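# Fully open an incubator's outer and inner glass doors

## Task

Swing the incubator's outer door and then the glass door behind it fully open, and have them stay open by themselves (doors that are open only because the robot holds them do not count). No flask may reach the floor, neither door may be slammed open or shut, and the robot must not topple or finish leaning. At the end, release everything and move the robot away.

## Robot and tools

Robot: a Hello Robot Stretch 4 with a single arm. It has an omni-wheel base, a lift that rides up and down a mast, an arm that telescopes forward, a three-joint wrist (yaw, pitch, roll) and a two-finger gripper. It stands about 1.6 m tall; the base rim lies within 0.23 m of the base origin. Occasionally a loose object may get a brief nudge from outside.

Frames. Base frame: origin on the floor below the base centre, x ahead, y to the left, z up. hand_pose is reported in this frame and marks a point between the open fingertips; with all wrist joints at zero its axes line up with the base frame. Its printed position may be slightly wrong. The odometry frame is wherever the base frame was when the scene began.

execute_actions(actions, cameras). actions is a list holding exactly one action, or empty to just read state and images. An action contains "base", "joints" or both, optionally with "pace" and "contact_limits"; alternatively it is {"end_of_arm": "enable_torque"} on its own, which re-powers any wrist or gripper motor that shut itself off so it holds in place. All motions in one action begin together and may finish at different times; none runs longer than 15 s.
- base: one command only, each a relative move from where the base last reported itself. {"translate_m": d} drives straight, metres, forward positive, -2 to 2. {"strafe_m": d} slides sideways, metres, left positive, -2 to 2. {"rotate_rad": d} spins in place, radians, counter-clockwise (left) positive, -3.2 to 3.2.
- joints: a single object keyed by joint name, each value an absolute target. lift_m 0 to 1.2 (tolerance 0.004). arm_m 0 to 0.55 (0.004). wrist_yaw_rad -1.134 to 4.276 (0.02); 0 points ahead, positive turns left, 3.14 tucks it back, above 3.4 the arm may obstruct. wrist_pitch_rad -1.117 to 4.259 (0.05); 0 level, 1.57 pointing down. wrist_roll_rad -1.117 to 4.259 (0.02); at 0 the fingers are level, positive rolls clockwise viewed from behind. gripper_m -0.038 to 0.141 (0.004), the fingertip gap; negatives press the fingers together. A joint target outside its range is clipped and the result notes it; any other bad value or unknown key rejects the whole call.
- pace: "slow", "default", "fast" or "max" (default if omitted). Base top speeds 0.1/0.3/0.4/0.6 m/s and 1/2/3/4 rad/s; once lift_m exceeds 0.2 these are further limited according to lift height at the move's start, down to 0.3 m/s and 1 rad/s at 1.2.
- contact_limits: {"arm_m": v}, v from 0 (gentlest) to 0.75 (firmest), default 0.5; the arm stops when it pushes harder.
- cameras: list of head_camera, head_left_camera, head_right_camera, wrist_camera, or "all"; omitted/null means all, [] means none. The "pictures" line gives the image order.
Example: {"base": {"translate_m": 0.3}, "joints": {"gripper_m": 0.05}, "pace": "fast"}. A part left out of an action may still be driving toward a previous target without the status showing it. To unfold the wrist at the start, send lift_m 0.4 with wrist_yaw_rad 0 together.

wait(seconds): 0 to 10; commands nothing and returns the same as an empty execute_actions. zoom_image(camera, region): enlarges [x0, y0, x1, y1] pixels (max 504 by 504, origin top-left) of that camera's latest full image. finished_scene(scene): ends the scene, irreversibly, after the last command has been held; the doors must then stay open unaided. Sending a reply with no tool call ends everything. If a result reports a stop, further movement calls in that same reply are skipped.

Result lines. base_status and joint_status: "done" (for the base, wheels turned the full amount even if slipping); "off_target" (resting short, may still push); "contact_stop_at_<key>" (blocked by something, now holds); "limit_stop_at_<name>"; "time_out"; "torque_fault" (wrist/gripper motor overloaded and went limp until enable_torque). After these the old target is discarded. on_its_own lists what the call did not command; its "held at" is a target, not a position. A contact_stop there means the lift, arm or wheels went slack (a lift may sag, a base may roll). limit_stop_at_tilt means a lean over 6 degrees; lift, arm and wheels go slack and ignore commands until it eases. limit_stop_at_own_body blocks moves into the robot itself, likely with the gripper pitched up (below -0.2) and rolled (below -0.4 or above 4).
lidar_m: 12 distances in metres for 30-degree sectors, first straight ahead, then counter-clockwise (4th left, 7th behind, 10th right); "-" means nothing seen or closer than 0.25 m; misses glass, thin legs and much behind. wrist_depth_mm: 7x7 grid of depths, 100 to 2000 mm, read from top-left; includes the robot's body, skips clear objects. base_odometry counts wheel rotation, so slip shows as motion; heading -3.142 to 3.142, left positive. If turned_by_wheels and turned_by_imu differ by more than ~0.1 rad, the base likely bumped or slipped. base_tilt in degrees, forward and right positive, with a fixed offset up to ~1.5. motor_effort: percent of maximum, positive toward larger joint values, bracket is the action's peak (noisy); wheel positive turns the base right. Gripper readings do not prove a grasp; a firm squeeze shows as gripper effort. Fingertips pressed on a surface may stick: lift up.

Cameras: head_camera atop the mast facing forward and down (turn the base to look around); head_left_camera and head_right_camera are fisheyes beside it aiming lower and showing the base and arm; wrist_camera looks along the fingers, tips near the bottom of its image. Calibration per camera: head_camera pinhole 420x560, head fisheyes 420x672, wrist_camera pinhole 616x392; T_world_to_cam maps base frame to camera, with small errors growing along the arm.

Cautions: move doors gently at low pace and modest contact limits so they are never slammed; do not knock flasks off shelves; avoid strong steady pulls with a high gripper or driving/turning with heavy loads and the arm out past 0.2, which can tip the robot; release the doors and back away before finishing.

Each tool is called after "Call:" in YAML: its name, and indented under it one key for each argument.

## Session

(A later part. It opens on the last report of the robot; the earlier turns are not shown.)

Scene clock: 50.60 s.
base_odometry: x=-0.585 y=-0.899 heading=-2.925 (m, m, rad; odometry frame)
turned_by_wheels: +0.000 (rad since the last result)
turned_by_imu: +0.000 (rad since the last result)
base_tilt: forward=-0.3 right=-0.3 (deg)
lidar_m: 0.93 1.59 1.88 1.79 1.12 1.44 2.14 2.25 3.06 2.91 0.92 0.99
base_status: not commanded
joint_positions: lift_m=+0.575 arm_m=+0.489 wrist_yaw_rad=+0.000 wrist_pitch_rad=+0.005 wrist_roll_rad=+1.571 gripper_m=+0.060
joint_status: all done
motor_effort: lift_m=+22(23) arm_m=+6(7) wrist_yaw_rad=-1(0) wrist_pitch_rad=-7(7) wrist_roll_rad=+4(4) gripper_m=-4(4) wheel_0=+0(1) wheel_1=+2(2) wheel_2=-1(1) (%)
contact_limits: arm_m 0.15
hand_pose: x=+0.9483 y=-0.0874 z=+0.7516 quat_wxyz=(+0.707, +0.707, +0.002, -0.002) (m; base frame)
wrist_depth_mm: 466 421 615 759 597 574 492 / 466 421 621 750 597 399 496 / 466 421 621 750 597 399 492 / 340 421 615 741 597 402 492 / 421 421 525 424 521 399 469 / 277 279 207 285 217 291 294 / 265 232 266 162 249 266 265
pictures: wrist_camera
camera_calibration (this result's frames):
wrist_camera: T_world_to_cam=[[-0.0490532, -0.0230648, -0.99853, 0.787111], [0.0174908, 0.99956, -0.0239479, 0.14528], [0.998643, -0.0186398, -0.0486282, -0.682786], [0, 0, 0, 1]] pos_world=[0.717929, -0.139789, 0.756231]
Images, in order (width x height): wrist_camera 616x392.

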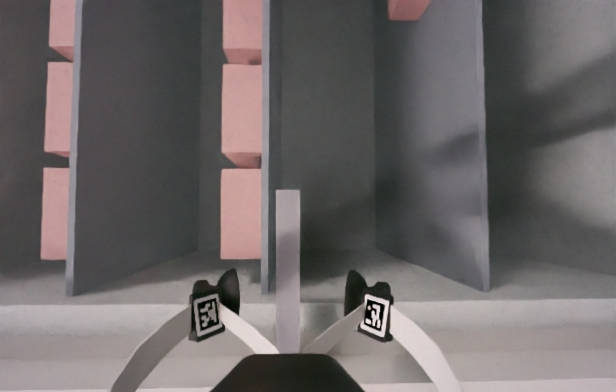

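Call:
execute_actions:
  actions:
    - {"joints": {"arm_m": 0.512, "gripper_m": 0.045}, "base": {"strafe_m": -0.006}, "contact_limits": {"arm_m": 0.12}, "pace": "slow"}
  cameras: []

Call:
execute_actions:
  actions:
    - {"joints": {"gripper_m": -0.03, "arm_m": 0.519}, "contact_limits": {"arm_m": 0.15}}
  cameras: ["wrist_camera"]

Scene clock: 52.17 s.
base_odometry: x=-0.587 y=-0.894 heading=-2.925 (m, m, rad; odometry frame)
turned_by_wheels: +0.000 (rad since the last result)
turned_by_imu: +0.000 (rad since the last result)
base_tilt: forward=-0.3 right=-0.3 (deg)
lidar_m: 0.93 1.59 1.89 1.80 1.11 1.47 2.16 2.25 3.06 2.91 0.93 0.97
base_status: done
joint_positions: lift_m=+0.575 arm_m=+0.511 wrist_yaw_rad=+0.000 wrist_pitch_rad=+0.005 wrist_roll_rad=+1.571 gripper_m=+0.045
joint_status: all done
motor_effort: lift_m=+22(22) arm_m=+6(7) wrist_yaw_rad=+0(1) wrist_pitch_rad=-7(8) wrist_roll_rad=+3(4) gripper_m=-4(3) wheel_0=+2(11) wheel_1=-1(0) wheel_2=+0(0) (%)
contact_limits: arm_m 0.12
hand_pose: x=+0.9703 y=-0.0874 z=+0.7516 quat_wxyz=(+0.707, +0.707, +0.002, -0.002) (m; base frame)
wrist_depth_mm: 324 421 342 741 603 402 488 / 320 421 329 732 597 370 492 / 319 424 375 723 603 373 492 / 317 421 325 723 591 370 496 / 314 421 462 462 530 368 469 / 293 294 194 224 267 293 291 / 253 255 257 151 262 266 268
pictures: none
No camera images: the call's "cameras" was empty. Leave "cameras" out to get every camera's image.

Scene clock: 53.63 s.
base_odometry: x=-0.587 y=-0.894 heading=-2.925 (m, m, rad; odometry frame)
turned_by_wheels: +0.000 (rad since the last result)
turned_by_imu: +0.000 (rad since the last result)
base_tilt: forward=-0.3 right=-0.3 (deg)
lidar_m: 0.91 1.60 1.89 1.80 1.10 1.46 2.16 2.26 3.06 2.92 0.91 0.97
base_status: not commanded
joint_positions: lift_m=+0.575 arm_m=+0.519 wrist_yaw_rad=+0.004 wrist_pitch_rad=+0.003 wrist_roll_rad=+1.571 gripper_m=-0.029
joint_status: all done
motor_effort: lift_m=+22(22) arm_m=+0(4) wrist_yaw_rad=-11(13) wrist_pitch_rad=-2(7) wrist_roll_rad=+3(3) gripper_m=-27(27) wheel_0=-2(2) wheel_1=-1(1) wheel_2=+3(3) (%)
contact_limits: arm_m 0.15
hand_pose: x=+0.9788 y=-0.0862 z=+0.7522 quat_wxyz=(+0.707, +0.707, +0.002, +0.000) (m; base frame)
wrist_depth_mm: 315 413 342 732 609 375 496 / 312 415 319 723 609 377 496 / 310 415 382 715 603 349 492 / 307 418 315 707 603 349 496 / 307 415 452 452 539 347 477 / 281 290 189 204 290 291 289 / 245 156 250 211 249 257 259
pictures: wrist_camera
camera_calibration (this result's frames):
wrist_camera: T_world_to_cam=[[-0.0469631, -0.0232589, -0.998626, 0.787245], [0.0134146, 0.999624, -0.023913, 0.14754], [0.998807, -0.0145192, -0.0466335, -0.714445], [0, 0, 0, 1]] pos_world=[0.748584, -0.139548, 0.756374]
Images, in order (width x height): wrist_camera 616x392.

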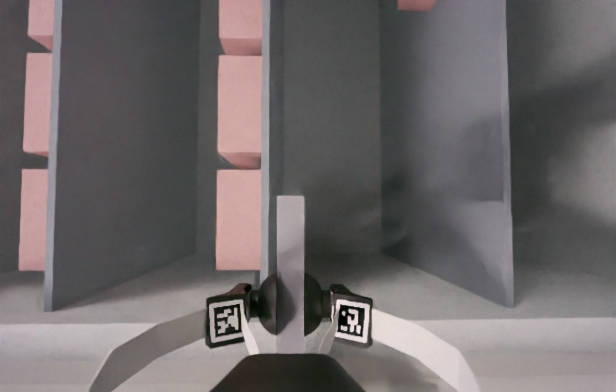

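Gripped. Try the mirrored direction (roll decreasing) with a small step.

Call:
execute_actions:
  actions:
    - {"joints": {"wrist_roll_rad": 1.3, "arm_m": 0.523}, "contact_limits": {"arm_m": 0.15}}
  cameras: ["wrist_camera"]

Scene clock: 54.57 s.
base_odometry: x=-0.587 y=-0.893 heading=-2.925 (m, m, rad; odometry frame)
turned_by_wheels: +0.000 (rad since the last result)
turned_by_imu: +0.000 (rad since the last result)
base_tilt: forward=-0.2 right=-0.4 (deg)
lidar_m: 0.92 1.60 1.89 1.80 1.11 1.48 2.16 2.27 3.05 2.92 0.92 0.97
base_status: not commanded
joint_positions: lift_m=+0.575 arm_m=+0.522 wrist_yaw_rad=+0.001 wrist_pitch_rad=+0.003 wrist_roll_rad=+1.302 gripper_m=-0.029
joint_status: all done
motor_effort: lift_m=+22(22) arm_m=+6(8) wrist_yaw_rad=-2(12) wrist_pitch_rad=-2(2) wrist_roll_rad=-4(8) gripper_m=-22(27) wheel_0=-1(2) wheel_1=+0(2) wheel_2=+0(3) (%)
contact_limits: arm_m 0.15
hand_pose: x=+0.9814 y=-0.0873 z=+0.7521 quat_wxyz=(+0.795, +0.606, +0.001, -0.001) (m; base frame)
wrist_depth_mm: 430 314 525 329 741 424 347 / 442 329 597 319 723 445 427 / 427 357 615 484 715 407 508 / 306 389 597 715 699 370 508 / 262 336 384 569 609 343 504 / 244 246 190 204 413 343 484 / 196 196 236 210 252 277 362
pictures: wrist_camera
camera_calibration (this result's frames):
wrist_camera: T_world_to_cam=[[-0.046909, -0.287175, -0.956729, 0.732713], [0.0163107, 0.957435, -0.288186, 0.340801], [0.998766, -0.0291235, -0.0402284, -0.723153], [0, 0, 0, 1]] pos_world=[0.751072, -0.13694, 0.770131]
Images, in order (width x height): wrist_camera 616x392.

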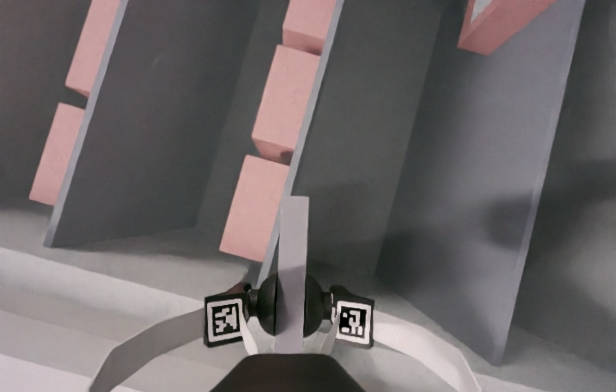

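The bar turns with the gripper. Continue.

Call:
execute_actions:
  actions:
    - {"joints": {"wrist_roll_rad": 0.12}}
  cameras: ["wrist_camera"]

Call:
execute_actions:
  actions:
    - {"joints": {"arm_m": 0.44, "gripper_m": -0.038}, "pace": "slow"}
  cameras: ["wrist_camera", "head_camera"]

Scene clock: 56.03 s.
base_odometry: x=-0.587 y=-0.893 heading=-2.925 (m, m, rad; odometry frame)
turned_by_wheels: +0.000 (rad since the last result)
turned_by_imu: +0.000 (rad since the last result)
base_tilt: forward=-0.2 right=-0.4 (deg)
lidar_m: 0.93 1.63 1.89 1.80 1.10 1.48 2.15 2.25 3.06 2.93 0.91 0.96
base_status: not commanded
joint_positions: lift_m=+0.575 arm_m=+0.522 wrist_yaw_rad=-0.001 wrist_pitch_rad=+0.005 wrist_roll_rad=+0.122 gripper_m=-0.029
joint_status: all done
motor_effort: lift_m=+22(22) arm_m=+6(6) wrist_yaw_rad=+2(2) wrist_pitch_rad=-7(7) wrist_roll_rad=-5(9) gripper_m=-21(22) wheel_0=-1(1) wheel_1=+0(1) wheel_2=+0(0) (%)
hand_pose: x=+0.9813 y=-0.0877 z=+0.7516 quat_wxyz=(+0.998, +0.061, +0.002, -0.001) (m; base frame)
wrist_depth_mm: 809 202 254 317 322 325 332 / 798 201 255 392 433 480 535 / 798 200 252 707 715 732 668 / 788 200 252 654 319 322 325 / 788 198 250 293 707 723 699 / 778 198 187 211 707 661 621 / 778 157 228 210 439 427 413
pictures: wrist_camera
camera_calibration (this result's frames):
wrist_camera: T_world_to_cam=[[-0.0455608, -0.994067, -0.0987648, 0.0239533], [0.0131796, 0.0982608, -0.995073, 0.80013], [0.998875, -0.0466381, 0.00862452, -0.761422], [0, 0, 0, 1]] pos_world=[0.751111, -0.0903214, 0.805121]
Images, in order (width x height): wrist_camera 616x392.

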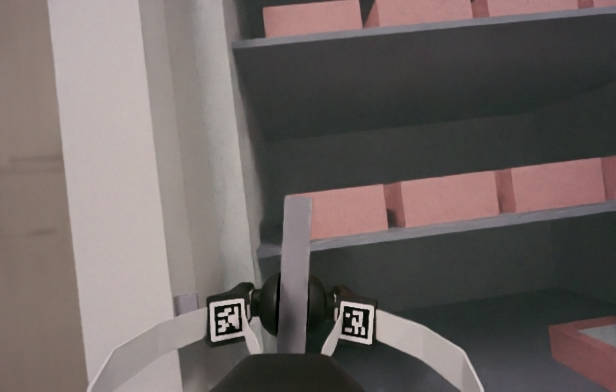

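Scene clock: 58.13 s.
base_odometry: x=-0.587 y=-0.893 heading=-2.926 (m, m, rad; odometry frame)
turned_by_wheels: -0.001 (rad since the last result)
turned_by_imu: -0.002 (rad since the last result)
base_tilt: forward=-0.2 right=-0.1 (deg)
lidar_m: 0.94 1.59 1.88 1.81 1.12 1.44 2.15 2.25 3.04 2.90 0.89 0.99
base_status: not commanded
joint_positions: lift_m=+0.575 arm_m=+0.441 wrist_yaw_rad=-0.008 wrist_pitch_rad=+0.005 wrist_roll_rad=+0.121 gripper_m=-0.037
joint_status: all done
on_its_own: wrist_yaw_rad is at rest, and its effort (+23) is outside its rest range (-13 to +13)
motor_effort: lift_m=+22(22) arm_m=-7(6) wrist_yaw_rad=+23(24) wrist_pitch_rad=-8(8) wrist_roll_rad=-1(4) gripper_m=-26(24) wheel_0=-8(8) wheel_1=-3(3) wheel_2=-5(6) (%)
hand_pose: x=+0.8999 y=-0.0897 z=+0.7515 quat_wxyz=(+0.998, +0.060, +0.002, -0.004) (m; base frame)
wrist_depth_mm: 878 283 338 615 621 634 424 / 866 282 336 402 427 477 535 / 866 281 334 750 798 820 654 / 866 279 332 788 404 410 418 / 854 279 330 397 809 798 683 / 854 866 186 206 634 661 512 / 842 157 277 208 452 415 413
pictures: head_camera, wrist_camera
camera_calibration (this result's frames):
wrist_camera: T_world_to_cam=[[-0.0526651, -0.993859, -0.0973217, 0.0235267], [0.0133381, 0.0967482, -0.99522, 0.801082], [0.998523, -0.0537114, 0.00816091, -0.68025], [0, 0, 0, 1]] pos_world=[0.6698, -0.0906582, 0.805094]
Images, in order (width x height): head_camera 420x560, wrist_camera 616x392.

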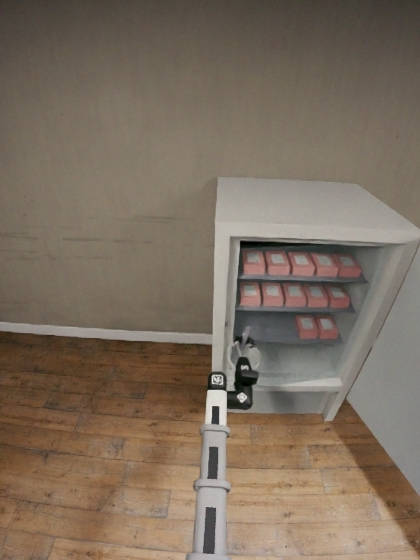

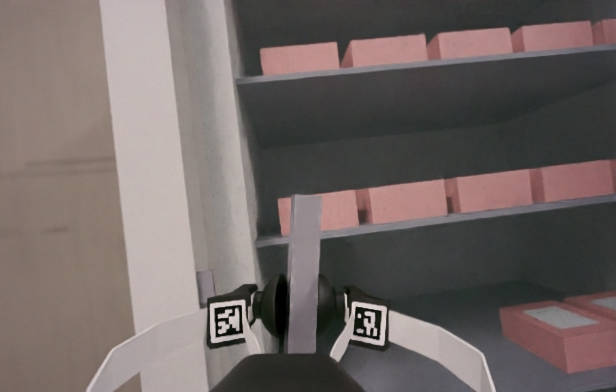

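Call:
execute_actions:
  actions:
    - {"joints": {"arm_m": 0.357, "wrist_yaw_rad": 0.05}, "base": {"strafe_m": -0.047}, "pace": "slow"}
  cameras: []

Call:
execute_actions:
  actions:
    - {"joints": {"arm_m": 0.278, "wrist_yaw_rad": 0.12}, "base": {"strafe_m": -0.054}, "pace": "slow"}
  cameras: ["wrist_camera"]

Scene clock: 60.57 s.
base_odometry: x=-0.597 y=-0.847 heading=-2.926 (m, m, rad; odometry frame)
turned_by_wheels: +0.000 (rad since the last result)
turned_by_imu: -0.001 (rad since the last result)
base_tilt: forward=-0.2 right=-0.3 (deg)
lidar_m: 0.93 1.62 1.94 1.86 1.17 1.49 2.15 2.25 2.98 2.86 0.87 0.96
base_status: done
joint_positions: lift_m=+0.575 arm_m=+0.358 wrist_yaw_rad=+0.048 wrist_pitch_rad=+0.007 wrist_roll_rad=+0.120 gripper_m=-0.037
joint_status: all done
motor_effort: lift_m=+22(22) arm_m=-7(6) wrist_yaw_rad=+6(40) wrist_pitch_rad=-13(12) wrist_roll_rad=+0(0) gripper_m=-27(26) wheel_0=-2(11) wheel_1=-2(10) wheel_2=-1(9) (%)
hand_pose: x=+0.8215 y=-0.0735 z=+0.7511 quat_wxyz=(+0.998, +0.060, +0.005, +0.024) (m; base frame)
wrist_depth_mm: 991 368 427 647 691 707 585 / 976 366 415 484 480 488 539 / 991 976 418 750 854 854 640 / 976 976 415 496 477 477 480 / 960 976 415 512 866 878 668 / 976 976 195 208 691 585 508 / 976 155 362 204 459 473 627
pictures: none
No camera images: the call's "cameras" was empty. Leave "cameras" out to get every camera's image.

Scene clock: 62.63 s.
base_odometry: x=-0.608 y=-0.795 heading=-2.926 (m, m, rad; odometry frame)
turned_by_wheels: +0.000 (rad since the last result)
turned_by_imu: +0.000 (rad since the last result)
base_tilt: forward=-0.3 right=-0.4 (deg)
lidar_m: 0.92 1.60 2.00 1.90 1.21 1.58 2.13 2.24 2.95 2.81 0.83 0.92
base_status: done
joint_positions: lift_m=+0.575 arm_m=+0.279 wrist_yaw_rad=+0.117 wrist_pitch_rad=+0.007 wrist_roll_rad=+0.120 gripper_m=-0.037
joint_status: all done
motor_effort: lift_m=+22(22) arm_m=-7(10) wrist_yaw_rad=+8(26) wrist_pitch_rad=-13(14) wrist_roll_rad=+1(0) gripper_m=-24(26) wheel_0=+0(12) wheel_1=+0(10) wheel_2=-1(5) (%)
hand_pose: x=+0.7469 y=-0.0530 z=+0.7510 quat_wxyz=(+0.996, +0.060, +0.007, +0.058) (m; base frame)
wrist_depth_mm: 1138 1098 508 654 699 732 597 / 1118 1078 500 798 544 544 544 / 1118 1078 500 759 917 878 634 / 1098 1098 500 554 549 535 549 / 1118 1098 496 676 946 917 676 / 1118 1060 203 208 691 585 525 / 1098 159 445 208 788 535 691
pictures: wrist_camera
camera_calibration (this result's frames):
wrist_camera: T_world_to_cam=[[0.0718085, -0.99269, -0.0970011, -0.0412807], [-0.000524815, 0.0972145, -0.995263, 0.809495], [0.997418, 0.0715193, 0.00645985, -0.516698], [0, 0, 0, 1]] pos_world=[0.518754, -0.0827198, 0.804994]
Images, in order (width x height): wrist_camera 616x392.

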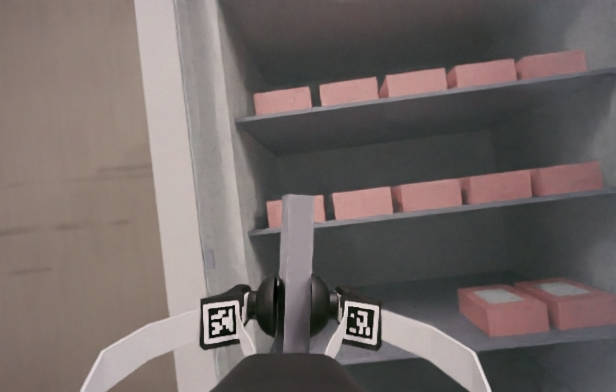

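Call:
execute_actions:
  actions:
    - {"joints": {"arm_m": 0.205, "wrist_yaw_rad": 0.2}, "base": {"strafe_m": -0.071}, "pace": "slow"}
  cameras: ["wrist_camera"]

Call:
execute_actions:
  actions:
    - {"joints": {"arm_m": 0.19, "gripper_m": 0.05}}
  cameras: ["wrist_camera"]

Call:
execute_actions:
  actions:
    - {"joints": {"arm_m": 0.1}}
  cameras: ["wrist_camera", "head_camera"]

Scene clock: 64.87 s.
base_odometry: x=-0.623 y=-0.725 heading=-2.927 (m, m, rad; odometry frame)
turned_by_wheels: +0.000 (rad since the last result)
turned_by_imu: -0.001 (rad since the last result)
base_tilt: forward=-0.3 right=-0.3 (deg)
lidar_m: 0.93 1.59 2.05 1.96 1.26 1.63 2.15 2.24 2.86 2.74 0.76 0.84
base_status: done
joint_positions: lift_m=+0.575 arm_m=+0.206 wrist_yaw_rad=+0.198 wrist_pitch_rad=+0.007 wrist_roll_rad=+0.120 gripper_m=-0.037
joint_status: all done
motor_effort: lift_m=+22(22) arm_m=-7(7) wrist_yaw_rad=+4(34) wrist_pitch_rad=-14(13) wrist_roll_rad=+0(0) gripper_m=-27(27) wheel_0=-1(9) wheel_1=-2(6) wheel_2=-1(4) (%)
hand_pose: x=+0.6772 y=-0.0288 z=+0.7509 quat_wxyz=(+0.993, +0.060, +0.009, +0.099) (m; base frame)
wrist_depth_mm: 1281 1205 585 647 699 732 580 / 1281 1229 585 866 854 591 574 / 1255 1255 580 741 904 878 615 / 1255 1229 580 661 683 609 574 / 1255 1205 580 715 976 946 668 / 1255 1229 201 209 691 585 569 / 1281 154 535 208 831 768 707
pictures: wrist_camera
camera_calibration (this result's frames):
wrist_camera: T_world_to_cam=[[0.151883, -0.98363, -0.0969727, -0.0662665], [-0.00855928, 0.0967984, -0.995267, 0.812489], [0.988361, 0.151994, 0.00628286, -0.440379], [0, 0, 0, 1]] pos_world=[0.452273, -0.0768942, 0.804984]
Images, in order (width x height): wrist_camera 616x392.

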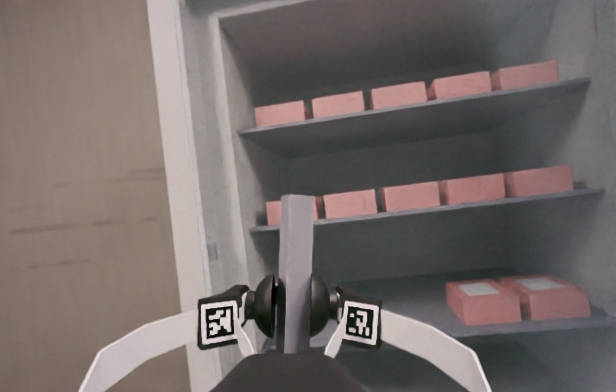

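Scene clock: 66.43 s.
base_odometry: x=-0.623 y=-0.725 heading=-2.927 (m, m, rad; odometry frame)
turned_by_wheels: +0.000 (rad since the last result)
turned_by_imu: +0.000 (rad since the last result)
base_tilt: forward=-0.3 right=-0.3 (deg)
lidar_m: 0.93 1.62 2.07 1.95 1.27 1.69 2.16 2.26 2.88 2.74 0.76 0.85
base_status: not commanded
joint_positions: lift_m=+0.575 arm_m=+0.191 wrist_yaw_rad=+0.200 wrist_pitch_rad=+0.005 wrist_roll_rad=+0.120 gripper_m=+0.050
joint_status: all done
motor_effort: lift_m=+22(22) arm_m=-6(11) wrist_yaw_rad=+1(20) wrist_pitch_rad=-8(14) wrist_roll_rad=+0(2) gripper_m=-4(28) wheel_0=-2(4) wheel_1=-2(2) wheel_2=-2(1) (%)
hand_pose: x=+0.6621 y=-0.0285 z=+0.7515 quat_wxyz=(+0.993, +0.060, +0.009, +0.099) (m; base frame)
wrist_depth_mm: 1281 1281 609 640 683 723 585 / 1281 1255 603 891 904 603 580 / 1308 1229 597 732 891 866 627 / 1281 1229 591 788 1008 627 585 / 1281 1229 574 1025 1008 976 668 / 1281 1229 199 661 597 603 585 / 1281 1205 544 166 854 842 723
pictures: wrist_camera
camera_calibration (this result's frames):
wrist_camera: T_world_to_cam=[[0.153277, -0.983408, -0.0970327, -0.0644207], [-0.006902, 0.0971252, -0.995248, 0.811743], [0.988159, 0.153219, 0.00809959, -0.426671], [0, 0, 0, 1]] pos_world=[0.437096, -0.0768186, 0.80509]
Images, in order (width x height): wrist_camera 616x392.

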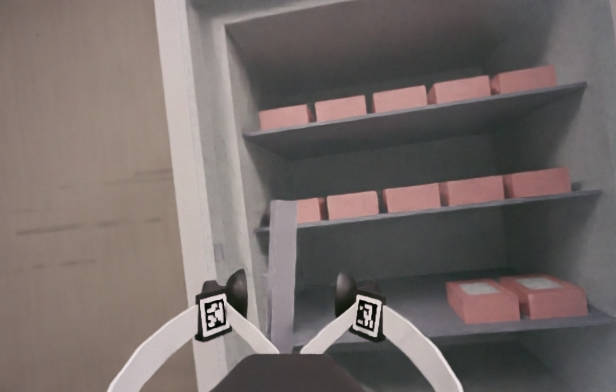

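Scene clock: 67.67 s.
base_odometry: x=-0.623 y=-0.725 heading=-2.927 (m, m, rad; odometry frame)
turned_by_wheels: +0.000 (rad since the last result)
turned_by_imu: +0.000 (rad since the last result)
base_tilt: forward=-0.3 right=-0.3 (deg)
lidar_m: 0.67 1.61 2.05 1.94 1.28 1.66 2.17 2.25 2.88 2.74 0.75 0.84
base_status: not commanded
joint_positions: lift_m=+0.575 arm_m=+0.101 wrist_yaw_rad=+0.200 wrist_pitch_rad=+0.005 wrist_roll_rad=+0.120 gripper_m=+0.050
joint_status: all done
motor_effort: lift_m=+22(22) arm_m=-6(7) wrist_yaw_rad=-1(1) wrist_pitch_rad=-8(8) wrist_roll_rad=+0(1) gripper_m=-4(4) wheel_0=-2(1) wheel_1=-2(2) wheel_2=-2(2) (%)
hand_pose: x=+0.5721 y=-0.0284 z=+0.7515 quat_wxyz=(+0.993, +0.060, +0.008, +0.100) (m; base frame)
wrist_depth_mm: 1430 1336 654 676 683 732 609 / 1366 1336 691 931 960 820 621 / 1366 1336 691 842 917 866 627 / 1397 1336 683 866 1078 842 640 / 1430 1336 683 854 1098 1008 676 / 1397 1366 200 723 707 691 668 / 1366 1336 1281 166 842 854 715
pictures: head_camera, wrist_camera
camera_calibration (this result's frames):
wrist_camera: T_world_to_cam=[[0.153679, -0.983344, -0.0970422, -0.0507243], [-0.00673384, 0.0971643, -0.995246, 0.811073], [0.988098, 0.153601, 0.00831039, -0.337856], [0, 0, 0, 1]] pos_world=[0.347092, -0.0767916, 0.805103]
Images, in order (width x height): head_camera 420x560, wrist_camera 616x392.

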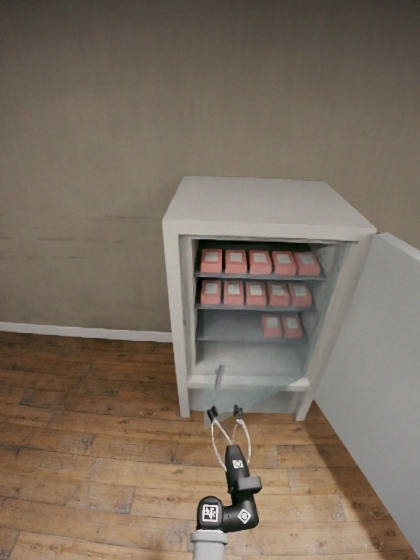

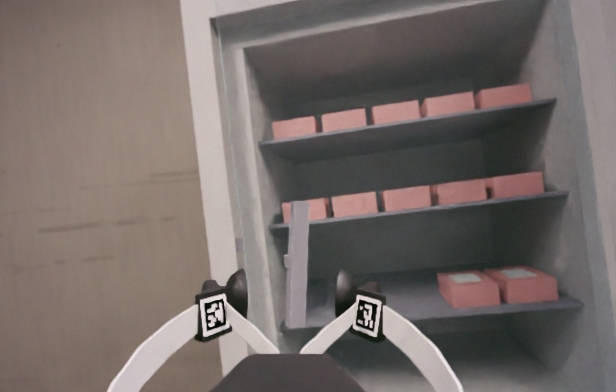

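Call:
execute_actions:
  actions:
    - {"joints": {"gripper_m": 0.0, "wrist_yaw_rad": -0.9, "arm_m": 0.2, "wrist_roll_rad": 0.0}, "base": {"strafe_m": 0.4}, "pace": "fast"}
  cameras: ["head_camera"]

Call:
execute_actions:
  actions:
    - {"joints": {"arm_m": 0.55}, "contact_limits": {"arm_m": 0.2}, "pace": "fast"}
  cameras: ["wrist_camera", "head_camera"]

Scene clock: 70.47 s.
base_odometry: x=-0.538 y=-1.116 heading=-2.927 (m, m, rad; odometry frame)
turned_by_wheels: +0.000 (rad since the last result)
turned_by_imu: -0.001 (rad since the last result)
base_tilt: forward=-0.3 right=-0.4 (deg)
lidar_m: 0.96 1.60 1.67 1.57 0.90 1.08 2.17 2.29 3.06 1.15 1.13 0.77
base_status: done
joint_positions: lift_m=+0.575 arm_m=+0.199 wrist_yaw_rad=-0.900 wrist_pitch_rad=+0.005 wrist_roll_rad=+0.001 gripper_m=+0.000
joint_status: all done
motor_effort: lift_m=+22(22) arm_m=+6(0) wrist_yaw_rad=-2(6) wrist_pitch_rad=-8(8) wrist_roll_rad=+1(3) gripper_m=-6(5) wheel_0=+1(18) wheel_1=+0(9) wheel_2=-2(2) (%)
hand_pose: x=+0.4807 y=-0.2803 z=+0.7516 quat_wxyz=(+0.901, +0.001, +0.002, -0.435) (m; base frame)
wrist_depth_mm: 609 691 904 - - - - / 842 917 931 991 946 878 842 / 661 854 1042 991 931 878 831 / 661 1118 1060 991 931 866 831 / 976 1138 1042 1008 931 866 831 / 741 904 191 204 917 866 820 / 904 904 878 185 530 866 820
pictures: head_camera
Images, in order (width x height): head_camera 420x560.

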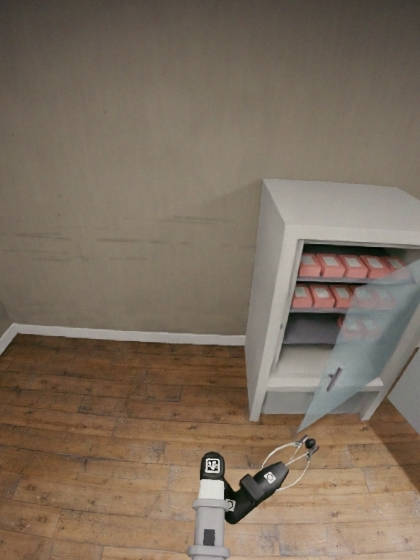

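Scene clock: 72.27 s.
base_odometry: x=-0.538 y=-1.116 heading=-2.927 (m, m, rad; odometry frame)
turned_by_wheels: +0.000 (rad since the last result)
turned_by_imu: +0.000 (rad since the last result)
base_tilt: forward=-0.2 right=-0.4 (deg)
lidar_m: 0.96 1.62 1.67 1.57 0.94 1.10 2.16 2.27 3.07 1.15 1.12 0.81
base_status: not commanded
joint_positions: lift_m=+0.575 arm_m=+0.546 wrist_yaw_rad=-0.900 wrist_pitch_rad=+0.005 wrist_roll_rad=+0.000 gripper_m=+0.000
joint_status: all done
joint sent to its limit — the command would take arm_m past its upper limit, so that joint was sent only as far as its limit.
motor_effort: lift_m=+21(22) arm_m=+6(7) wrist_yaw_rad=-1(1) wrist_pitch_rad=-7(8) wrist_roll_rad=+1(1) gripper_m=-7(5) wheel_0=+1(1) wheel_1=+0(0) wheel_2=-2(1) (%)
contact_limits: arm_m 0.2
hand_pose: x=+0.8282 y=-0.2803 z=+0.7516 quat_wxyz=(+0.901, +0.001, +0.002, -0.435) (m; base frame)
wrist_depth_mm: 271 279 634 627 778 778 732 / 268 279 530 842 820 768 723 / 265 278 707 732 820 759 723 / 262 277 931 854 820 759 715 / 259 277 960 878 809 759 699 / 257 278 191 204 809 759 707 / 256 257 473 184 469 750 699
pictures: head_camera, wrist_camera
camera_calibration (this result's frames):
wrist_camera: T_world_to_cam=[[-0.809633, -0.586498, 0.0226682, 0.481236], [-0.0102605, -0.0244723, -0.999648, 0.809463], [0.586846, -0.809581, 0.0137959, -0.493973], [0, 0, 0, 1]] pos_world=[0.687817, -0.0978576, 0.805084]
Images, in order (width x height): head_camera 420x560, wrist_camera 616x392.

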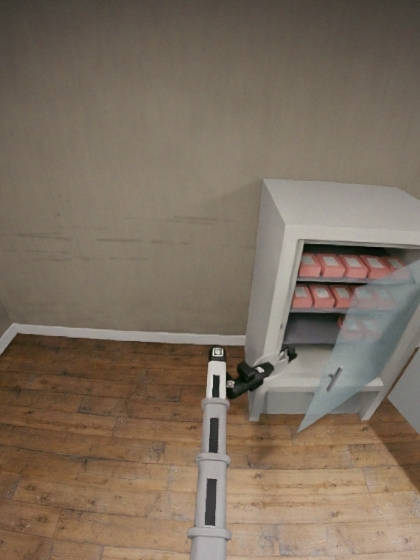

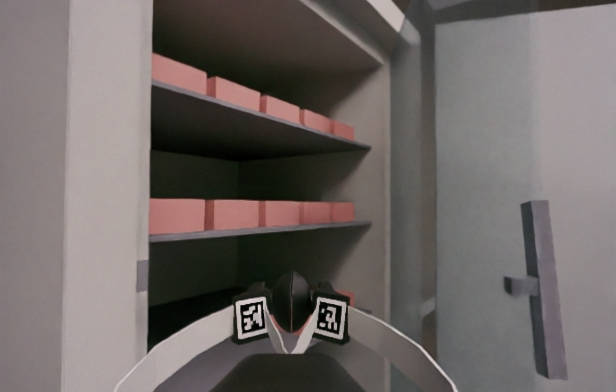

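Call:
execute_actions:
  actions:
    - {"base": {"strafe_m": -0.1}}
  cameras: []

Call:
execute_actions:
  actions:
    - {"joints": {"arm_m": 0.40}, "base": {"strafe_m": -0.06}, "pace": "slow"}
  cameras: ["head_camera"]

Call:
wait:
  seconds: 3

Scene clock: 73.97 s.
base_odometry: x=-0.559 y=-1.018 heading=-2.927 (m, m, rad; odometry frame)
turned_by_wheels: +0.000 (rad since the last result)
turned_by_imu: +0.000 (rad since the last result)
base_tilt: forward=-0.3 right=-0.3 (deg)
lidar_m: 0.95 1.61 1.74 1.67 1.00 1.23 2.15 2.26 3.07 1.07 1.02 0.72
base_status: done
joint_positions: lift_m=+0.575 arm_m=+0.546 wrist_yaw_rad=-0.900 wrist_pitch_rad=+0.005 wrist_roll_rad=+0.000 gripper_m=+0.000
joint_status: not commanded
motor_effort: lift_m=+21(22) arm_m=+6(6) wrist_yaw_rad=-1(1) wrist_pitch_rad=-8(8) wrist_roll_rad=+0(0) gripper_m=-6(7) wheel_0=+0(9) wheel_1=+1(4) wheel_2=+0(0) (%)
hand_pose: x=+0.8282 y=-0.2803 z=+0.7516 quat_wxyz=(+0.901, +0.001, +0.002, -0.435) (m; base frame)
wrist_depth_mm: 332 597 634 634 707 676 647 / 349 418 535 778 715 676 647 / 603 707 707 732 715 676 647 / 340 750 891 750 715 676 634 / 351 750 891 768 707 668 634 / 654 750 191 204 707 668 621 / 517 488 477 184 427 668 621
pictures: none
No camera images: the call's "cameras" was empty. Leave "cameras" out to get every camera's image.

Scene clock: 76.73 s.
base_odometry: x=-0.572 y=-0.960 heading=-2.927 (m, m, rad; odometry frame)
turned_by_wheels: +0.000 (rad since the last result)
turned_by_imu: +0.000 (rad since the last result)
base_tilt: forward=-0.2 right=-0.4 (deg)
lidar_m: 0.94 1.60 1.83 1.74 1.06 1.36 2.15 2.25 3.07 1.00 0.96 0.68
base_status: done
joint_positions: lift_m=+0.575 arm_m=+0.401 wrist_yaw_rad=-0.900 wrist_pitch_rad=+0.005 wrist_roll_rad=+0.000 gripper_m=+0.000
joint_status: all done
motor_effort: lift_m=+21(21) arm_m=-6(11) wrist_yaw_rad=-1(5) wrist_pitch_rad=-8(8) wrist_roll_rad=+1(1) gripper_m=-8(6) wheel_0=+2(8) wheel_1=-1(1) wheel_2=+0(3) (%)
hand_pose: x=+0.6829 y=-0.2803 z=+0.7516 quat_wxyz=(+0.900, +0.001, +0.002, -0.435) (m; base frame)
wrist_depth_mm: 627 634 661 750 723 683 640 / 462 778 842 768 723 676 640 / 707 707 741 768 715 676 634 / 750 904 809 759 707 668 634 / 768 917 854 768 707 668 627 / 741 820 191 204 699 661 627 / 521 525 809 184 424 661 621
pictures: head_camera
Images, in order (width x height): head_camera 420x560.

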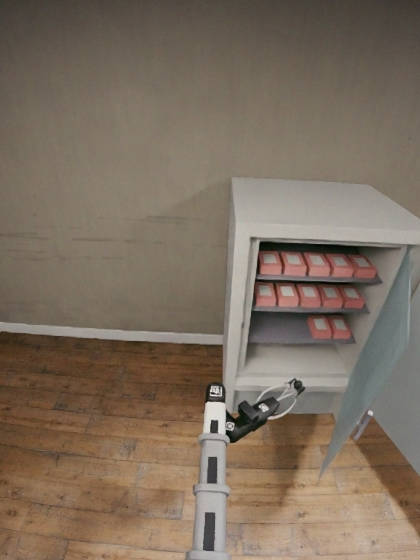

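Scene clock: 79.73 s.
base_odometry: x=-0.572 y=-0.960 heading=-2.927 (m, m, rad; odometry frame)
turned_by_wheels: +0.000 (rad since the last result)
turned_by_imu: +0.000 (rad since the last result)
base_tilt: forward=-0.2 right=-0.3 (deg)
lidar_m: 0.92 1.60 1.83 1.74 1.06 1.33 2.16 2.27 3.10 0.99 0.76 0.98
base_status: done
joint_positions: lift_m=+0.575 arm_m=+0.401 wrist_yaw_rad=-0.900 wrist_pitch_rad=+0.005 wrist_roll_rad=+0.000 gripper_m=+0.000
joint_status: all done
motor_effort: lift_m=+22(21) arm_m=-6(11) wrist_yaw_rad=-2(5) wrist_pitch_rad=-8(8) wrist_roll_rad=+1(1) gripper_m=-5(6) wheel_0=+2(8) wheel_1=-1(1) wheel_2=+0(3) (%)
hand_pose: x=+0.6829 y=-0.2803 z=+0.7516 quat_wxyz=(+0.900, +0.001, +0.002, -0.435) (m; base frame)
wrist_depth_mm: 627 634 661 750 723 676 647 / 466 778 842 778 715 668 634 / 715 699 741 768 715 668 634 / 750 904 820 768 707 668 634 / 768 931 866 759 715 668 634 / 741 809 191 204 699 661 634 / 521 521 809 184 424 668 627
wait: 3.00 s; at rest by 0.27 s
pictures: head_camera, head_left_camera, head_right_camera, wrist_camera
camera_calibration (this result's frames):
wrist_camera: T_world_to_cam=[[-0.809697, -0.58641, 0.0226682, 0.363697], [-0.0102632, -0.0244712, -0.999648, 0.807974], [0.586758, -0.809645, 0.0137958, -0.4087], [0, 0, 0, 1]] pos_world=[0.542584, -0.0978544, 0.805084]
Images, in order (width x height): head_camera 420x560, head_left_camera 420x672, head_right_camera 420x672, wrist_camera 616x392.

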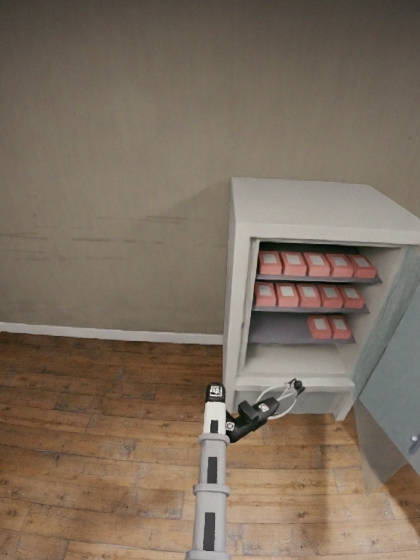

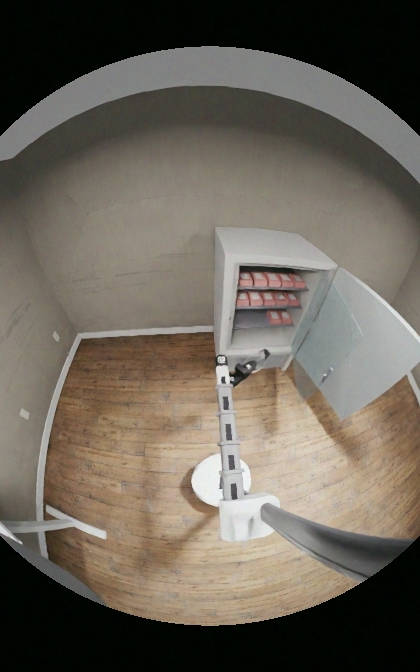

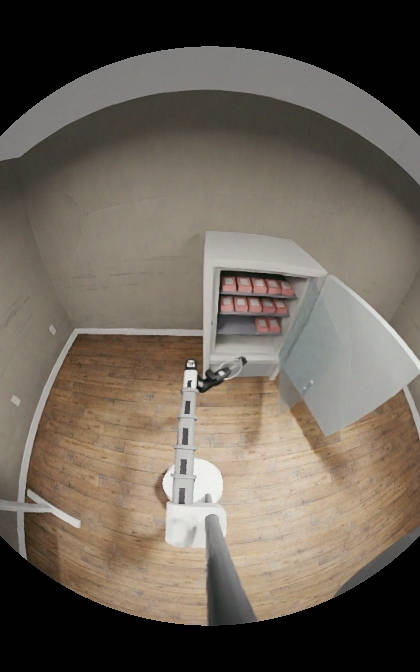

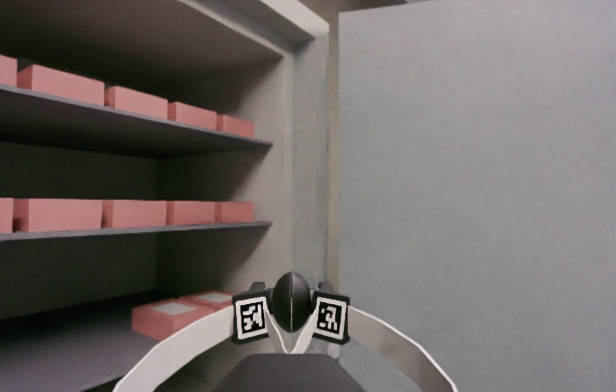

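Call:
execute_actions:
  actions:
    - {"joints": {"arm_m": 0.26}, "base": {"strafe_m": -0.23}, "pace": "fast"}
  cameras: ["wrist_camera", "head_camera"]

Scene clock: 81.80 s.
base_odometry: x=-0.621 y=-0.735 heading=-2.927 (m, m, rad; odometry frame)
turned_by_wheels: +0.000 (rad since the last result)
turned_by_imu: +0.001 (rad since the last result)
base_tilt: forward=-0.3 right=-0.3 (deg)
lidar_m: 0.93 1.60 2.04 1.96 1.26 1.63 2.16 2.25 2.88 2.76 0.78 0.60
base_status: done
joint_positions: lift_m=+0.575 arm_m=+0.261 wrist_yaw_rad=-0.900 wrist_pitch_rad=+0.005 wrist_roll_rad=+0.000 gripper_m=+0.000
joint_status: all done
motor_effort: lift_m=+21(21) arm_m=-6(6) wrist_yaw_rad=+2(1) wrist_pitch_rad=-8(7) wrist_roll_rad=+0(1) gripper_m=-6(5) wheel_0=+1(12) wheel_1=+3(9) wheel_2=+0(0) (%)
hand_pose: x=+0.5427 y=-0.2803 z=+0.7516 quat_wxyz=(+0.900, +0.001, +0.002, -0.435) (m; base frame)
wrist_depth_mm: 634 654 634 591 559 517 492 / 778 676 627 585 554 521 492 / 699 676 627 591 549 517 492 / 809 668 627 585 544 512 488 / 842 668 621 580 544 504 484 / 661 661 191 204 539 504 484 / 750 640 603 184 347 500 480
pictures: head_camera, wrist_camera
camera_calibration (this result's frames):
wrist_camera: T_world_to_cam=[[-0.80994, -0.586072, 0.0227197, 0.250334], [-0.0103132, -0.0244998, -0.999647, 0.80658], [0.586422, -0.809888, 0.0137991, -0.32636], [0, 0, 0, 1]] pos_world=[0.402459, -0.0978404, 0.805111]
Images, in order (width x height): head_camera 420x560, wrist_camera 616x392.

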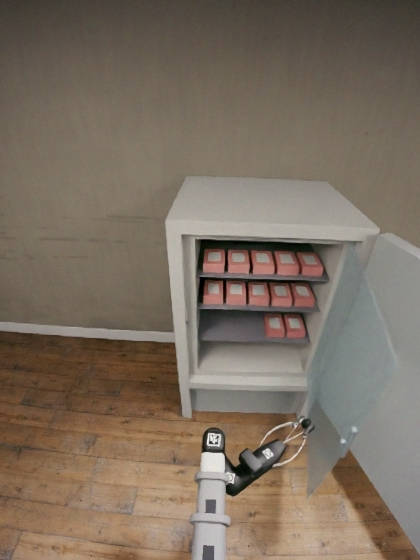

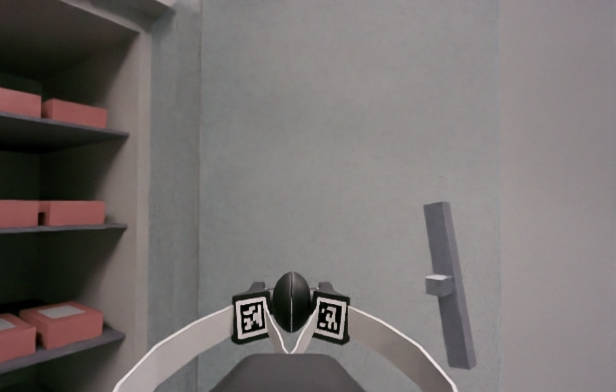

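Call:
execute_actions:
  actions:
    - {"base": {"strafe_m": -0.23}, "pace": "slow"}
  cameras: ["wrist_camera", "head_camera"]

Scene clock: 85.77 s.
base_odometry: x=-0.670 y=-0.511 heading=-2.926 (m, m, rad; odometry frame)
turned_by_wheels: +0.000 (rad since the last result)
turned_by_imu: +0.001 (rad since the last result)
base_tilt: forward=-0.2 right=-0.2 (deg)
lidar_m: 0.93 0.98 2.18 1.96 1.48 2.01 2.17 2.25 2.62 2.53 0.56 0.55
base_status: done
joint_positions: lift_m=+0.575 arm_m=+0.261 wrist_yaw_rad=-0.900 wrist_pitch_rad=+0.005 wrist_roll_rad=+0.000 gripper_m=+0.000
joint_status: not commanded
motor_effort: lift_m=+21(21) arm_m=-6(6) wrist_yaw_rad=+1(1) wrist_pitch_rad=-8(7) wrist_roll_rad=+2(0) gripper_m=-6(6) wheel_0=+2(10) wheel_1=+0(5) wheel_2=+0(0) (%)
hand_pose: x=+0.5426 y=-0.2804 z=+0.7516 quat_wxyz=(+0.900, +0.001, +0.002, -0.435) (m; base frame)
wrist_depth_mm: 462 421 392 364 340 319 303 / 459 418 387 359 340 317 301 / 462 415 387 357 338 315 301 / 459 413 384 357 334 315 300 / 445 410 382 353 334 314 298 / 442 410 191 204 232 312 298 / 439 402 373 184 195 310 296
pictures: head_camera, wrist_camera
camera_calibration (this result's frames):
wrist_camera: T_world_to_cam=[[-0.810009, -0.585977, 0.0227223, 0.250339], [-0.010353, -0.0244519, -0.999647, 0.806598], [0.586326, -0.809959, 0.0137396, -0.326257], [0, 0, 0, 1]] pos_world=[0.40242, -0.0978394, 0.805107]
Images, in order (width x height): head_camera 420x560, wrist_camera 616x392.

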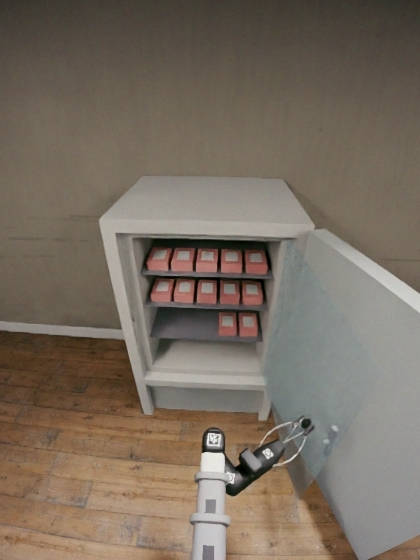

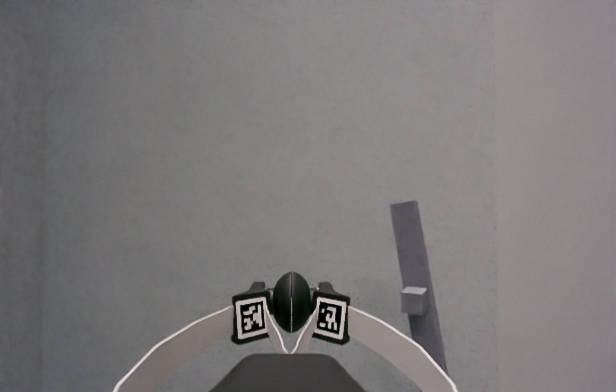

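Call:
execute_actions:
  actions:
    - {"base": {"strafe_m": -0.03}, "pace": "slow"}
  cameras: ["wrist_camera"]

Scene clock: 87.20 s.
base_odometry: x=-0.676 y=-0.482 heading=-2.925 (m, m, rad; odometry frame)
turned_by_wheels: +0.002 (rad since the last result)
turned_by_imu: +0.002 (rad since the last result)
base_tilt: forward=-0.5 right=-0.2 (deg)
lidar_m: 0.94 0.98 2.20 1.95 1.53 2.10 2.16 2.24 2.60 2.49 0.52 0.58
base_status: done
joint_positions: lift_m=+0.575 arm_m=+0.260 wrist_yaw_rad=-0.910 wrist_pitch_rad=+0.004 wrist_roll_rad=+0.000 gripper_m=+0.000
joint_status: not commanded
on_its_own: wrist_yaw_rad is at rest, and its effort (+30) is outside its rest range (-13 to +13)
motor_effort: lift_m=+21(21) arm_m=-1(6) wrist_yaw_rad=+30(31) wrist_pitch_rad=-5(8) wrist_roll_rad=+1(0) gripper_m=-3(7) wheel_0=+21(13) wheel_1=+3(6) wheel_2=+0(0) (%)
hand_pose: x=+0.5390 y=-0.2815 z=+0.7519 quat_wxyz=(+0.898, +0.001, +0.002, -0.440) (m; base frame)
wrist_depth_mm: 424 392 364 340 317 298 283 / 421 392 362 338 317 297 283 / 421 387 359 336 315 296 281 / 418 387 359 332 310 294 279 / 418 384 355 332 306 293 278 / 413 382 192 202 233 293 278 / 413 373 351 161 199 290 277
pictures: wrist_camera
camera_calibration (this result's frames):
wrist_camera: T_world_to_cam=[[-0.815834, -0.577841, 0.0226728, 0.25224], [-0.00991118, -0.0252294, -0.999633, 0.806388], [0.578201, -0.815759, 0.0148559, -0.323127], [0, 0, 0, 1]] pos_world=[0.40061, -0.0974942, 0.805173]
Images, in order (width x height): wrist_camera 616x392.

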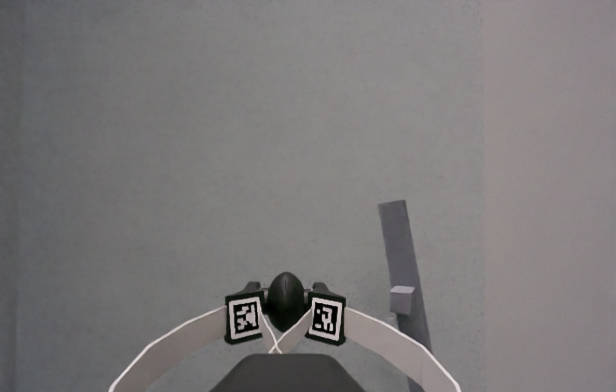

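At the stop. Move clear.

Call:
execute_actions:
  actions:
    - {"base": {"strafe_m": 0.25}, "joints": {"arm_m": 0.0}}
  cameras: ["head_camera", "head_right_camera"]

Call:
execute_actions:
  actions:
    - {"base": {"translate_m": -0.2}, "pace": "fast"}
  cameras: ["head_camera", "head_right_camera"]

Scene clock: 89.47 s.
base_odometry: x=-0.622 y=-0.726 heading=-2.925 (m, m, rad; odometry frame)
turned_by_wheels: +0.000 (rad since the last result)
turned_by_imu: -0.002 (rad since the last result)
base_tilt: forward=-0.3 right=-0.3 (deg)
lidar_m: 0.93 1.58 2.07 1.95 1.25 1.66 2.13 2.26 2.87 2.74 0.73 0.85
base_status: done
joint_positions: lift_m=+0.575 arm_m=+0.001 wrist_yaw_rad=-0.900 wrist_pitch_rad=+0.005 wrist_roll_rad=+0.000 gripper_m=+0.000
joint_status: all done
motor_effort: lift_m=+21(21) arm_m=-6(5) wrist_yaw_rad=+0(30) wrist_pitch_rad=-8(7) wrist_roll_rad=+0(1) gripper_m=-6(5) wheel_0=+0(23) wheel_1=-2(11) wheel_2=-1(2) (%)
hand_pose: x=+0.2828 y=-0.2803 z=+0.7516 quat_wxyz=(+0.900, +0.001, +0.002, -0.435) (m; base frame)
wrist_depth_mm: 732 809 732 683 640 615 - / 854 788 723 683 634 609 - / 809 778 723 676 627 609 - / 809 768 723 668 627 609 - / 866 768 723 661 621 603 - / 798 768 191 204 621 597 - / 854 759 707 185 387 597 1863
pictures: head_camera, head_right_camera
Images, in order (width x height): head_camera 420x560, head_right_camera 420x672.

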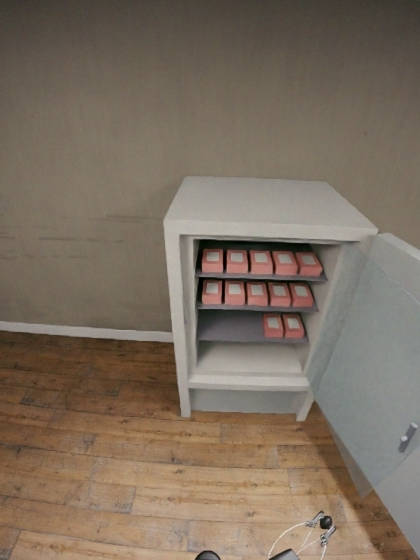

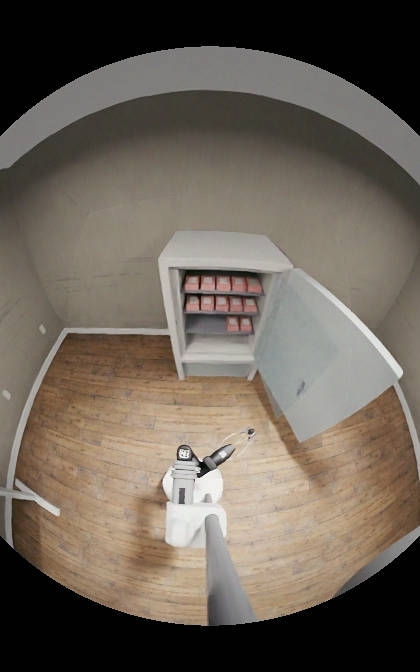

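Scene clock: 91.23 s.
base_odometry: x=-0.427 y=-0.683 heading=-2.925 (m, m, rad; odometry frame)
turned_by_wheels: +0.000 (rad since the last result)
turned_by_imu: +0.001 (rad since the last result)
base_tilt: forward=-0.3 right=-0.3 (deg)
lidar_m: 1.13 1.80 2.05 1.20 1.20 1.66 1.94 2.05 2.81 2.74 0.86 0.89
base_status: done
joint_positions: lift_m=+0.575 arm_m=+0.001 wrist_yaw_rad=-0.900 wrist_pitch_rad=+0.005 wrist_roll_rad=+0.000 gripper_m=+0.000
joint_status: not commanded
motor_effort: lift_m=+21(21) arm_m=-6(6) wrist_yaw_rad=+0(0) wrist_pitch_rad=-7(7) wrist_roll_rad=+0(1) gripper_m=-6(7) wheel_0=+1(5) wheel_1=+0(8) wheel_2=+0(11) (%)
hand_pose: x=+0.2827 y=-0.2803 z=+0.7516 quat_wxyz=(+0.900, +0.001, +0.002, -0.435) (m; base frame)
wrist_depth_mm: 1430 1708 1921 768 - - - / 931 854 820 750 - - - / 931 866 809 750 - - - / 917 866 798 750 - - - / 931 854 788 741 - - - / 917 854 192 203 - - - / 904 854 778 184 430 1863 1921
pictures: head_camera, head_right_camera
Images, in order (width x height): head_camera 420x560, head_right_camera 420x672.

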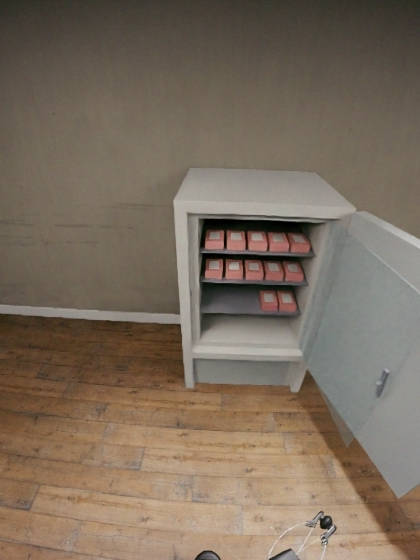

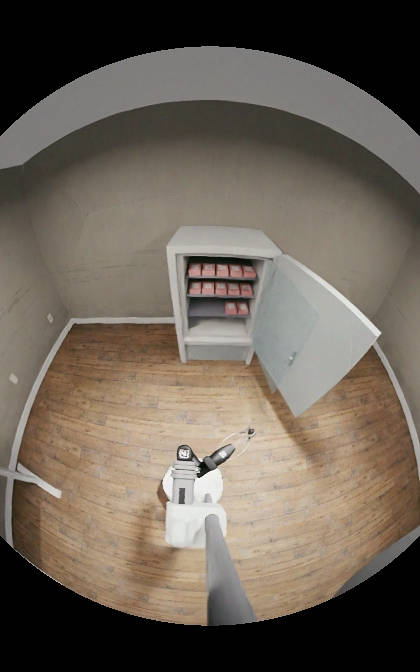

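Call:
finished_scene:
  scene: 2

The scene is finished: the task was done.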